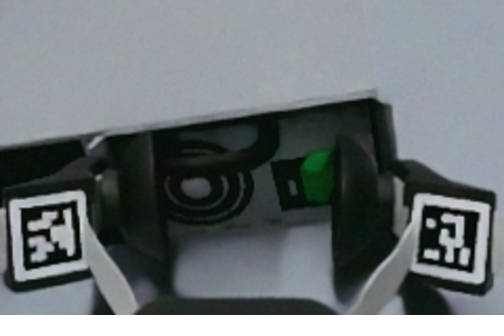

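Scene clock: 94.93 s.
r1.base_odometry: x=-0.334 y=+0.885 heading=+2.500 (m, m, rad; r1's odometry frame)
r1.turned_by_wheels: +0.000 (rad since the last result)
r1.turned_by_imu: +0.000 (rad since the last result)
r1.base_tilt: forward=+0.0 right=-0.3 (deg)
r1.lidar_m: 0.34 0.38 1.75 1.70 1.97 1.69 1.61 1.74 2.40 1.27 0.48 0.34
r1.base_status: not commanded
r1.joint_positions: lift_m=+0.745 arm_m=+0.240 wrist_yaw_rad=+0.150 wrist_pitch_rad=+0.456 wrist_roll_rad=+0.269 gripper_m=-0.036
r1.joint_status: all done
r1.motor_effort: lift_m=+19(19) arm_m=-11(10) wrist_yaw_rad=-1(4) wrist_pitch_rad=-18(29) wrist_roll_rad=-2(0) gripper_m=-32(32) wheel_0=+0(1) wheel_1=+0(1) wheel_2=+0(3) (%)
r1.hand_pose: x=+0.6800 y=-0.0478 z=+0.7963 quat_wxyz=(+0.965, +0.114, +0.233, +0.042) (m; r1's base frame)
r1.wrist_depth_mm: - - - - - - - / - - - - 569 500 455 / - - 379 330 402 364 340 / - 436 278 252 314 289 272 / 1808 268 232 225 248 239 229 / 278 163 196 229 182 193 195 / 233 216 215 - 189 176 174
r2.base_odometry: x=+0.538 y=-1.576 heading=-2.467 (m, m, rad; r2's odometry frame)
r2.turned_by_wheels: +0.000 (rad since the last result)
r2.turned_by_imu: +0.000 (rad since the last result)
r2.base_tilt: forward=+0.2 right=-0.2 (deg)
r2.lidar_m: 0.39 0.41 0.89 2.35 2.44 1.12 1.07 1.16 2.47 2.39 0.60 0.41
r2.base_status: not commanded
r2.joint_positions: lift_m=+1.120 arm_m=+0.002 wrist_yaw_rad=+0.000 wrist_pitch_rad=+1.600 wrist_roll_rad=+0.012 gripper_m=+0.130
r2.joint_status: not commanded
r2.motor_effort: lift_m=+22(22) arm_m=-1(0) wrist_yaw_rad=-1(1) wrist_pitch_rad=-1(0) wrist_roll_rad=-2(1) gripper_m=-2(2) wheel_0=+3(3) wheel_1=+1(1) wheel_2=-2(2) (%)
r2.hand_pose: x=+0.1642 y=-0.0874 z=+1.0096 quat_wxyz=(+0.697, +0.004, +0.717, -0.004) (m; r2's base frame)
r2.wrist_depth_mm: 891 891 904 917 946 976 1008 / 1229 1229 1229 1255 1255 1229 1255 / 1229 1229 1229 1229 1255 1255 1281 / 1229 1255 1229 1255 1229 1281 1255 / 1205 1229 1025 1042 1255 1281 1281 / 1255 1255 1025 1025 1229 1255 1255 / 1255 1229 1255 119 1255 1255 1281
pictures: r1_wrist_camera
camera_calibration (this result's frames):
r1_wrist_camera: T_world_to_cam=[[-0.000443568, -0.975039, -0.222034, 0.122587], [-0.494994, 0.193139, -0.847159, 1.06635], [0.868896, 0.10953, -0.482724, 0.0271856], [0, 0, 0, 1]] pos_world=[0.504269, -0.0894035, 0.943708]
Images, in order (width x height): r1_wrist_camera 616x392.

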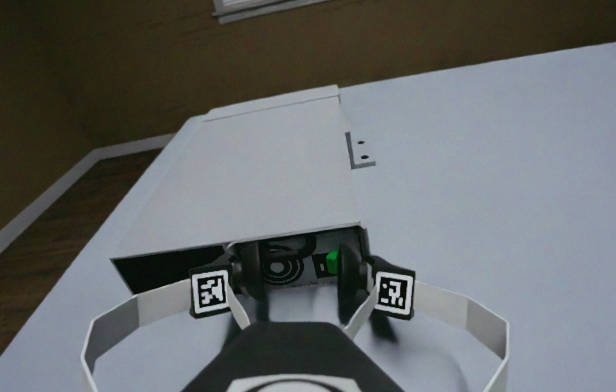

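Region (180, 180, 420, 330) of r1_wrist_camera's 616x392 image, scaled by 2.100; it fills the top 315 rows of this view, and the rest is white.

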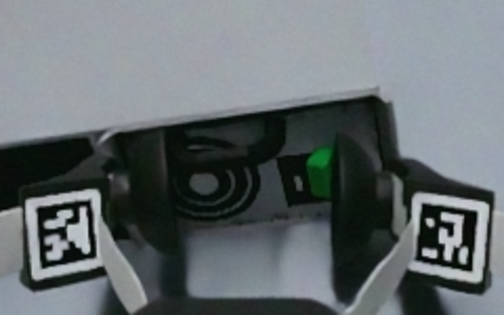

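Emit:
{"api": "execute_actions", "payload": {
  "actions": [
    {"r1":{"joints":{"arm_m":0.233},"pace":"slow"}}
  ],
  "cameras": ["r1_wrist_camera"]
}}

Emit:
{"api": "zoom_image", "payload": {
  "camera": "r1_wrist_camera",
  "region": [180, 180, 420, 330]
}}

Scene clock: 95.80 s.
r1.base_odometry: x=-0.334 y=+0.885 heading=+2.500 (m, m, rad; r1's odometry frame)
r1.turned_by_wheels: +0.000 (rad since the last result)
r1.turned_by_imu: +0.001 (rad since the last result)
r1.base_tilt: forward=-0.1 right=-0.4 (deg)
r1.lidar_m: 0.34 0.35 1.71 1.68 1.93 1.66 1.62 1.72 2.42 1.26 0.50 0.37
r1.base_status: not commanded
r1.joint_positions: lift_m=+0.745 arm_m=+0.235 wrist_yaw_rad=+0.153 wrist_pitch_rad=+0.455 wrist_roll_rad=+0.270 gripper_m=-0.036
r1.joint_status: all done
r1.motor_effort: lift_m=+19(19) arm_m=-9(9) wrist_yaw_rad=-12(11) wrist_pitch_rad=-15(17) wrist_roll_rad=-2(0) gripper_m=-26(32) wheel_0=+2(2) wheel_1=+0(0) wheel_2=+3(3) (%)
r1.hand_pose: x=+0.6751 y=-0.0468 z=+0.7966 quat_wxyz=(+0.965, +0.114, +0.233, +0.044) (m; r1's base frame)
r1.wrist_depth_mm: - - - - - - - / - - - - 569 496 449 / - - 389 334 402 366 336 / - 459 278 253 309 290 272 / 1808 285 235 228 245 239 229 / 283 238 184 224 182 200 194 / 234 216 215 - 190 175 173
r2.base_odometry: x=+0.538 y=-1.576 heading=-2.467 (m, m, rad; r2's odometry frame)
r2.turned_by_wheels: +0.000 (rad since the last result)
r2.turned_by_imu: +0.000 (rad since the last result)
r2.base_tilt: forward=+0.1 right=-0.2 (deg)
r2.lidar_m: 0.39 0.41 0.89 2.36 2.43 1.14 1.07 1.14 2.50 2.39 0.58 0.44
r2.base_status: not commanded
r2.joint_positions: lift_m=+1.120 arm_m=+0.002 wrist_yaw_rad=+0.000 wrist_pitch_rad=+1.600 wrist_roll_rad=+0.012 gripper_m=+0.130
r2.joint_status: not commanded
r2.motor_effort: lift_m=+23(22) arm_m=+0(2) wrist_yaw_rad=-1(2) wrist_pitch_rad=-1(0) wrist_roll_rad=-2(0) gripper_m=+0(0) wheel_0=+3(3) wheel_1=+1(1) wheel_2=-2(3) (%)
r2.hand_pose: x=+0.1642 y=-0.0874 z=+1.0096 quat_wxyz=(+0.697, +0.004, +0.717, -0.004) (m; r2's base frame)
r2.wrist_depth_mm: 891 891 904 917 946 976 1008 / 1229 1229 1229 1281 1229 1255 1255 / 1229 1229 1229 1229 1255 1255 1281 / 1205 1255 1255 1255 1255 1255 1255 / 1229 1255 1025 1025 1255 1281 1255 / 1229 1229 1025 1042 1229 1281 1281 / 1255 1229 1255 119 1255 1281 1281
pictures: r1_wrist_camera
camera_calibration (this result's frames):
r1_wrist_camera: T_world_to_cam=[[0.00285882, -0.974827, -0.222944, 0.122106], [-0.494876, 0.192351, -0.847407, 1.06403], [0.868959, 0.112752, -0.481869, 0.0308865], [0, 0, 0, 1]] pos_world=[0.499376, -0.0891188, 0.943775]
Images, in order (width x height): r1_wrist_camera 616x392.

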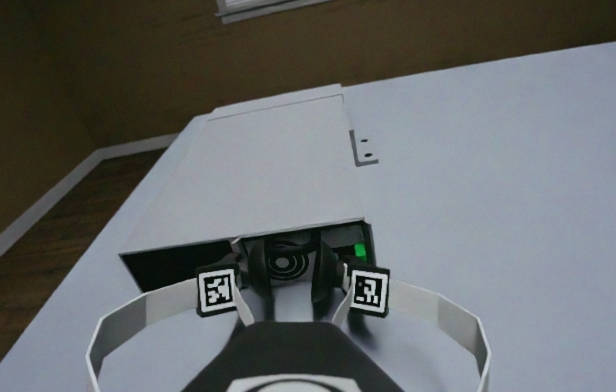

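Region (180, 180, 420, 330) of r1_wrist_camera's 616x392 image, scaled by 2.100; it fills the top 315 rows of this view, and the rest is white.

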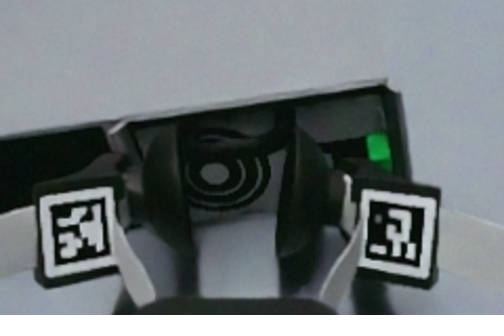

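Emit:
{"api": "execute_actions", "payload": {
  "actions": [
    {"r1":{"joints":{"arm_m":0.19,"gripper_m":0.07}}}
  ],
  "cameras": []
}}

Emit:
{"api": "execute_actions", "payload": {
  "actions": [
    {"r1":{"joints":{"lift_m":0.96,"wrist_yaw_rad":0.0,"wrist_roll_rad":0.0},"base":{"strafe_m":0.04}}}
  ],
  "cameras": []
}}

Emit:
{"api": "execute_actions", "payload": {
  "actions": [
    {"r1":{"joints":{"wrist_pitch_rad":1.5,"arm_m":0.45}}}
  ],
  "cameras": ["r1_wrist_camera"]
}}

Scene clock: 98.80 s.
r1.base_odometry: x=-0.334 y=+0.885 heading=+2.500 (m, m, rad; r1's odometry frame)
r1.turned_by_wheels: +0.000 (rad since the last result)
r1.turned_by_imu: +0.000 (rad since the last result)
r1.base_tilt: forward=-0.1 right=-0.3 (deg)
r1.lidar_m: 0.33 0.36 1.73 1.69 1.97 1.69 1.62 1.74 2.38 1.29 0.48 0.37
r1.base_status: not commanded
r1.joint_positions: lift_m=+0.745 arm_m=+0.192 wrist_yaw_rad=+0.151 wrist_pitch_rad=+0.451 wrist_roll_rad=+0.270 gripper_m=+0.070
r1.joint_status: all done
r1.motor_effort: lift_m=+20(20) arm_m=-9(8) wrist_yaw_rad=-4(13) wrist_pitch_rad=-3(27) wrist_roll_rad=-3(2) gripper_m=-1(29) wheel_0=-1(2) wheel_1=+0(0) wheel_2=+0(3) (%)
r1.hand_pose: x=+0.6323 y=-0.0475 z=+0.7974 quat_wxyz=(+0.965, +0.114, +0.231, +0.043) (m; r1's base frame)
r1.wrist_depth_mm: - - - - - - - / - - - - 585 517 466 / - - 399 345 415 370 345 / - 469 300 267 320 294 277 / 1863 317 282 279 250 245 232 / 290 257 233 229 206 207 198 / 236 220 220 - 192 178 177
r2.base_odometry: x=+0.538 y=-1.576 heading=-2.467 (m, m, rad; r2's odometry frame)
r2.turned_by_wheels: +0.000 (rad since the last result)
r2.turned_by_imu: +0.001 (rad since the last result)
r2.base_tilt: forward=+0.2 right=-0.2 (deg)
r2.lidar_m: 0.40 0.42 0.90 2.35 2.43 1.11 1.06 1.15 2.49 2.39 0.59 0.42
r2.base_status: not commanded
r2.joint_positions: lift_m=+1.120 arm_m=+0.002 wrist_yaw_rad=+0.000 wrist_pitch_rad=+1.600 wrist_roll_rad=+0.012 gripper_m=+0.130
r2.joint_status: not commanded
r2.motor_effort: lift_m=+23(22) arm_m=-1(1) wrist_yaw_rad=-1(1) wrist_pitch_rad=-1(1) wrist_roll_rad=-1(2) gripper_m=-1(1) wheel_0=+3(3) wheel_1=+1(1) wheel_2=-2(2) (%)
r2.hand_pose: x=+0.1642 y=-0.0874 z=+1.0096 quat_wxyz=(+0.697, +0.004, +0.717, -0.004) (m; r2's base frame)
r2.wrist_depth_mm: 878 891 917 917 931 991 991 / 1229 1229 1229 1229 1255 1255 1255 / 1229 1229 1229 1255 1229 1255 1281 / 1229 1229 1229 1229 1255 1255 1281 / 1229 1255 1025 1008 1229 1255 1255 / 1229 1229 1025 1042 1255 1255 1255 / 1229 1229 1255 120 1255 1255 1281
pictures: none
No camera images: the call's "cameras" was empty. Leave "cameras" out to get every camera's image.

Scene clock: 100.77 s.
r1.base_odometry: x=-0.358 y=+0.853 heading=+2.500 (m, m, rad; r1's odometry frame)
r1.turned_by_wheels: +0.000 (rad since the last result)
r1.turned_by_imu: +0.000 (rad since the last result)
r1.base_tilt: forward=+0.0 right=-0.4 (deg)
r1.lidar_m: 0.33 0.37 1.71 1.66 1.90 1.66 1.62 1.71 2.42 1.27 0.52 0.34
r1.base_status: done
r1.joint_positions: lift_m=+0.960 arm_m=+0.192 wrist_yaw_rad=+0.000 wrist_pitch_rad=+0.452 wrist_roll_rad=+0.000 gripper_m=+0.070
r1.joint_status: all done
r1.motor_effort: lift_m=+23(23) arm_m=-9(9) wrist_yaw_rad=-2(6) wrist_pitch_rad=-5(6) wrist_roll_rad=-2(4) gripper_m=-2(1) wheel_0=+1(7) wheel_1=-1(8) wheel_2=+1(1) (%)
r1.hand_pose: x=+0.6220 y=-0.0874 z=+1.0121 quat_wxyz=(+0.975, +0.000, +0.224, +0.000) (m; r1's base frame)
r1.wrist_depth_mm: - - - - - - - / - - - - - - - / - - - - - - - / - - - - - - - / 1708 1756 530 574 609 640 654 / 1430 1336 415 455 203 525 530 / 1255 436 392 - 455 442 452
r2.base_odometry: x=+0.538 y=-1.576 heading=-2.467 (m, m, rad; r2's odometry frame)
r2.turned_by_wheels: +0.000 (rad since the last result)
r2.turned_by_imu: +0.000 (rad since the last result)
r2.base_tilt: forward=+0.1 right=-0.2 (deg)
r2.lidar_m: 0.40 0.41 0.91 2.34 2.45 1.11 1.05 1.13 2.48 2.38 0.62 0.42
r2.base_status: not commanded
r2.joint_positions: lift_m=+1.120 arm_m=+0.002 wrist_yaw_rad=+0.000 wrist_pitch_rad=+1.600 wrist_roll_rad=+0.012 gripper_m=+0.130
r2.joint_status: not commanded
r2.motor_effort: lift_m=+23(23) arm_m=+0(0) wrist_yaw_rad=-1(1) wrist_pitch_rad=-1(1) wrist_roll_rad=-3(2) gripper_m=+0(1) wheel_0=+3(3) wheel_1=+1(1) wheel_2=-2(2) (%)
r2.hand_pose: x=+0.1642 y=-0.0874 z=+1.0096 quat_wxyz=(+0.697, +0.004, +0.717, -0.004) (m; r2's base frame)
r2.wrist_depth_mm: 891 904 917 946 946 976 991 / 1229 1255 1229 1229 1229 1255 1255 / 1229 1255 1255 1255 1229 1255 1281 / 1229 1255 1229 1255 1255 1255 1255 / 1229 1229 1042 1025 1255 1255 1255 / 1229 1229 1025 1042 1229 1255 1281 / 1229 1229 1255 119 1255 1255 1281
pictures: none
No camera images: the call's "cameras" was empty. Leave "cameras" out to get every camera's image.

Scene clock: 102.67 s.
r1.base_odometry: x=-0.358 y=+0.853 heading=+2.500 (m, m, rad; r1's odometry frame)
r1.turned_by_wheels: +0.000 (rad since the last result)
r1.turned_by_imu: +0.000 (rad since the last result)
r1.base_tilt: forward=+0.0 right=-0.3 (deg)
r1.lidar_m: 0.34 0.38 1.71 1.66 1.91 1.68 1.63 1.74 2.40 1.27 0.52 0.33
r1.base_status: not commanded
r1.joint_positions: lift_m=+0.960 arm_m=+0.448 wrist_yaw_rad=+0.000 wrist_pitch_rad=+1.500 wrist_roll_rad=+0.000 gripper_m=+0.070
r1.joint_status: all done
r1.motor_effort: lift_m=+22(23) arm_m=+9(10) wrist_yaw_rad=-2(1) wrist_pitch_rad=-1(4) wrist_roll_rad=-2(3) gripper_m=-3(2) wheel_0=+1(1) wheel_1=-1(1) wheel_2=+1(1) (%)
r1.hand_pose: x=+0.6398 y=-0.0874 z=+0.8502 quat_wxyz=(+0.732, +0.000, +0.682, +0.000) (m; r1's base frame)
r1.wrist_depth_mm: 303 306 265 268 314 320 322 / 304 303 263 266 315 319 322 / 304 262 265 268 315 319 324 / 304 306 309 268 315 320 322 / 304 306 309 314 315 320 322 / 303 306 307 312 314 319 324 / 303 306 307 - 319 320 322
r2.base_odometry: x=+0.538 y=-1.576 heading=-2.467 (m, m, rad; r2's odometry frame)
r2.turned_by_wheels: +0.000 (rad since the last result)
r2.turned_by_imu: +0.000 (rad since the last result)
r2.base_tilt: forward=+0.1 right=-0.2 (deg)
r2.lidar_m: 0.39 0.41 0.89 2.33 2.45 1.12 1.04 1.16 2.47 2.39 0.60 0.44
r2.base_status: not commanded
r2.joint_positions: lift_m=+1.120 arm_m=+0.002 wrist_yaw_rad=+0.000 wrist_pitch_rad=+1.600 wrist_roll_rad=+0.012 gripper_m=+0.130
r2.joint_status: not commanded
r2.motor_effort: lift_m=+22(23) arm_m=+0(0) wrist_yaw_rad=-1(1) wrist_pitch_rad=+0(0) wrist_roll_rad=-3(2) gripper_m=-3(1) wheel_0=+3(3) wheel_1=+1(1) wheel_2=-2(2) (%)
r2.hand_pose: x=+0.1642 y=-0.0874 z=+1.0096 quat_wxyz=(+0.697, +0.004, +0.717, -0.004) (m; r2's base frame)
r2.wrist_depth_mm: 891 904 904 946 946 976 1008 / 1205 1229 1229 1229 1255 1255 1255 / 1229 1229 1229 1255 1255 1255 1255 / 1229 1255 1205 1255 1255 1229 1255 / 1255 1255 1042 1025 1229 1255 1281 / 1229 1229 1042 1025 1255 1255 1255 / 1255 1255 1255 120 1255 1255 1281
pictures: r1_wrist_camera
camera_calibration (this result's frames):
r1_wrist_camera: T_world_to_cam=[[0.000103013, -0.999438, 0.0335111, -0.123894], [-0.999547, -0.00111146, -0.0300758, 0.71087], [0.0300961, -0.0334928, -0.998986, 1.05555], [0, 0, 0, 1]] pos_world=[0.678793, -0.0876807, 1.08001]
Images, in order (width x height): r1_wrist_camera 616x392.

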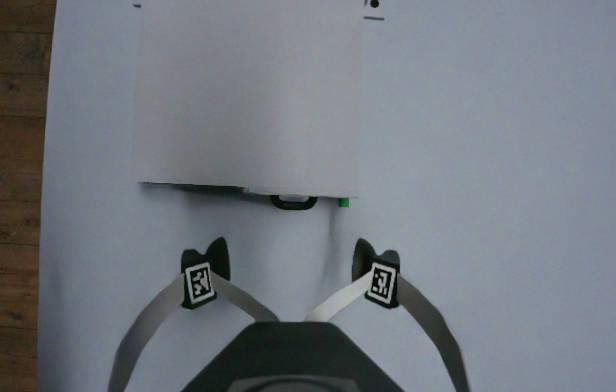

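Emit:
{"api": "execute_actions", "payload": {
  "actions": [
    {"r1":{"joints":{"lift_m":0.906,"wrist_roll_rad":0.05,"gripper_m":0.078,"arm_m":0.46},"base":{"strafe_m":-0.007}}}
  ],
  "cameras": ["r1_wrist_camera"]
}}

Scene clock: 104.13 s.
r1.base_odometry: x=-0.354 y=+0.858 heading=+2.500 (m, m, rad; r1's odometry frame)
r1.turned_by_wheels: +0.000 (rad since the last result)
r1.turned_by_imu: +0.000 (rad since the last result)
r1.base_tilt: forward=+0.0 right=-0.3 (deg)
r1.lidar_m: 0.33 0.35 1.70 1.63 1.95 1.69 1.61 1.73 2.42 1.30 0.51 0.35
r1.base_status: done
r1.joint_positions: lift_m=+0.906 arm_m=+0.458 wrist_yaw_rad=+0.000 wrist_pitch_rad=+1.500 wrist_roll_rad=+0.050 gripper_m=+0.078
r1.joint_status: all done
r1.motor_effort: lift_m=+17(21) arm_m=+9(8) wrist_yaw_rad=-3(1) wrist_pitch_rad=-1(2) wrist_roll_rad=+0(4) gripper_m=-3(0) wheel_0=-2(8) wheel_1=+1(5) wheel_2=+0(1) (%)
r1.hand_pose: x=+0.6497 y=-0.0874 z=+0.7967 quat_wxyz=(+0.731, +0.018, +0.681, -0.017) (m; r1's base frame)
r1.wrist_depth_mm: 252 208 211 213 262 266 268 / 253 210 212 214 260 265 266 / 253 208 211 213 263 264 268 / 252 210 212 213 262 266 266 / 253 254 258 260 262 266 268 / 251 253 257 260 262 266 267 / 251 254 256 - 264 265 267
r2.base_odometry: x=+0.538 y=-1.576 heading=-2.467 (m, m, rad; r2's odometry frame)
r2.turned_by_wheels: +0.000 (rad since the last result)
r2.turned_by_imu: +0.000 (rad since the last result)
r2.base_tilt: forward=+0.1 right=-0.2 (deg)
r2.lidar_m: 0.40 0.41 0.89 2.35 2.42 1.14 1.06 1.13 2.46 2.39 0.60 0.42
r2.base_status: not commanded
r2.joint_positions: lift_m=+1.120 arm_m=+0.002 wrist_yaw_rad=+0.000 wrist_pitch_rad=+1.600 wrist_roll_rad=+0.012 gripper_m=+0.130
r2.joint_status: not commanded
r2.motor_effort: lift_m=+23(22) arm_m=+0(0) wrist_yaw_rad=-1(1) wrist_pitch_rad=+0(0) wrist_roll_rad=-2(2) gripper_m=+0(1) wheel_0=+3(3) wheel_1=+1(1) wheel_2=-2(2) (%)
r2.hand_pose: x=+0.1642 y=-0.0874 z=+1.0096 quat_wxyz=(+0.697, +0.004, +0.717, -0.004) (m; r2's base frame)
r2.wrist_depth_mm: 891 891 917 931 946 960 1025 / 1205 1229 1255 1229 1255 1229 1281 / 1229 1229 1229 1255 1255 1255 1255 / 1229 1229 1255 1205 1255 1255 1255 / 1229 1229 1042 1025 1229 1255 1281 / 1255 1255 1025 1042 1255 1255 1255 / 1229 1255 1229 120 1255 1255 1281
pictures: r1_wrist_camera
camera_calibration (this result's frames):
r1_wrist_camera: T_world_to_cam=[[-0.049347, -0.998331, 0.0300167, -0.0870935], [-0.99838, 0.0484522, -0.0298407, 0.722594], [0.0283365, -0.0314406, -0.999104, 1.00319], [0, 0, 0, 1]] pos_world=[0.688698, -0.0904185, 1.02647]
Images, in order (width x height): r1_wrist_camera 616x392.

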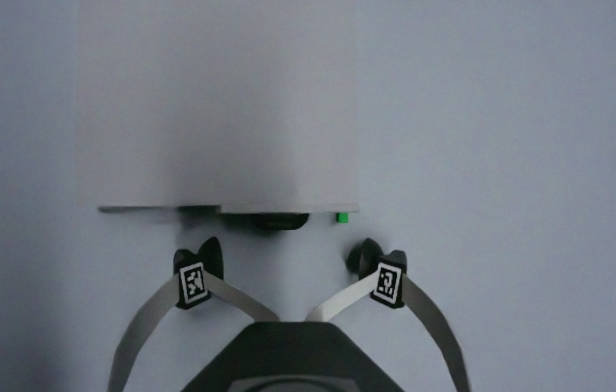

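Emit:
{"api": "execute_actions", "payload": {
  "actions": [
    {"r1":{"joints":{"lift_m":0.900,"gripper_m":0.07,"arm_m":0.474},"pace":"slow"}}
  ],
  "cameras": ["r1_wrist_camera"]
}}

Emit:
{"api": "zoom_image", "payload": {
  "camera": "r1_wrist_camera",
  "region": [180, 180, 420, 330]
}}

Scene clock: 105.37 s.
r1.base_odometry: x=-0.354 y=+0.858 heading=+2.500 (m, m, rad; r1's odometry frame)
r1.turned_by_wheels: +0.000 (rad since the last result)
r1.turned_by_imu: +0.000 (rad since the last result)
r1.base_tilt: forward=+0.0 right=-0.3 (deg)
r1.lidar_m: 0.31 0.36 1.71 1.64 1.94 1.71 1.61 1.73 2.41 1.30 0.49 0.35
r1.base_status: not commanded
r1.joint_positions: lift_m=+0.900 arm_m=+0.472 wrist_yaw_rad=+0.000 wrist_pitch_rad=+1.500 wrist_roll_rad=+0.050 gripper_m=+0.070
r1.joint_status: all done
r1.motor_effort: lift_m=+17(18) arm_m=+9(7) wrist_yaw_rad=-2(1) wrist_pitch_rad=-1(0) wrist_roll_rad=+1(0) gripper_m=-2(0) wheel_0=-2(2) wheel_1=+1(1) wheel_2=+0(0) (%)
r1.hand_pose: x=+0.6637 y=-0.0874 z=+0.7907 quat_wxyz=(+0.731, +0.018, +0.681, -0.017) (m; r1's base frame)
r1.wrist_depth_mm: 246 204 206 208 256 259 262 / 246 204 206 208 255 259 260 / 245 204 206 206 255 258 262 / 245 203 206 208 256 259 262 / 245 248 215 252 256 259 262 / 247 248 249 253 254 257 260 / 247 249 250 - 256 259 263
r2.base_odometry: x=+0.538 y=-1.576 heading=-2.467 (m, m, rad; r2's odometry frame)
r2.turned_by_wheels: +0.000 (rad since the last result)
r2.turned_by_imu: +0.000 (rad since the last result)
r2.base_tilt: forward=+0.1 right=-0.2 (deg)
r2.lidar_m: 0.38 0.41 0.89 2.35 2.44 1.13 1.05 1.16 2.47 2.37 0.59 0.45
r2.base_status: not commanded
r2.joint_positions: lift_m=+1.120 arm_m=+0.002 wrist_yaw_rad=+0.000 wrist_pitch_rad=+1.600 wrist_roll_rad=+0.012 gripper_m=+0.130
r2.joint_status: not commanded
r2.motor_effort: lift_m=+22(23) arm_m=+0(0) wrist_yaw_rad=-1(1) wrist_pitch_rad=-1(0) wrist_roll_rad=-4(1) gripper_m=+0(1) wheel_0=+3(3) wheel_1=+1(1) wheel_2=-2(2) (%)
r2.hand_pose: x=+0.1642 y=-0.0874 z=+1.0096 quat_wxyz=(+0.697, +0.004, +0.717, -0.004) (m; r2's base frame)
r2.wrist_depth_mm: 891 891 904 931 946 976 1025 / 1229 1229 1229 1229 1255 1229 1255 / 1229 1229 1229 1229 1281 1229 1229 / 1205 1229 1255 1255 1255 1255 1281 / 1229 1229 1025 1025 1255 1255 1255 / 1229 1255 1025 1042 1255 1255 1255 / 1255 1229 1229 119 1255 1255 1281
pictures: r1_wrist_camera
camera_calibration (this result's frames):
r1_wrist_camera: T_world_to_cam=[[-0.049351, -0.99833, 0.0300164, -0.0862216], [-0.998379, 0.0484562, -0.0298406, 0.736364], [0.0283363, -0.0314404, -0.999104, 0.996815], [0, 0, 0, 1]] pos_world=[0.702669, -0.0904188, 1.02048]
Images, in order (width x height): r1_wrist_camera 616x392.

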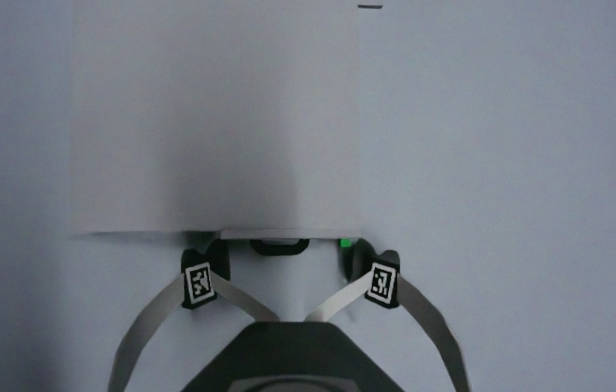

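Region (180, 180, 420, 330) of r1_wrist_camera's 616x392 image, scaled by 2.100; it fills the top 315 rows of this view, and the rest is white.

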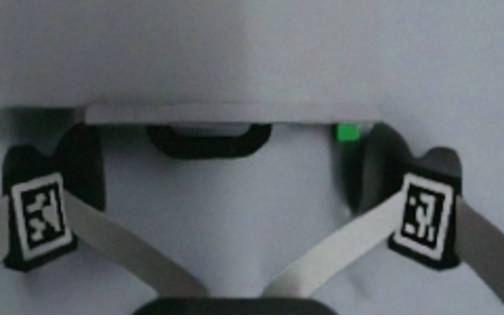

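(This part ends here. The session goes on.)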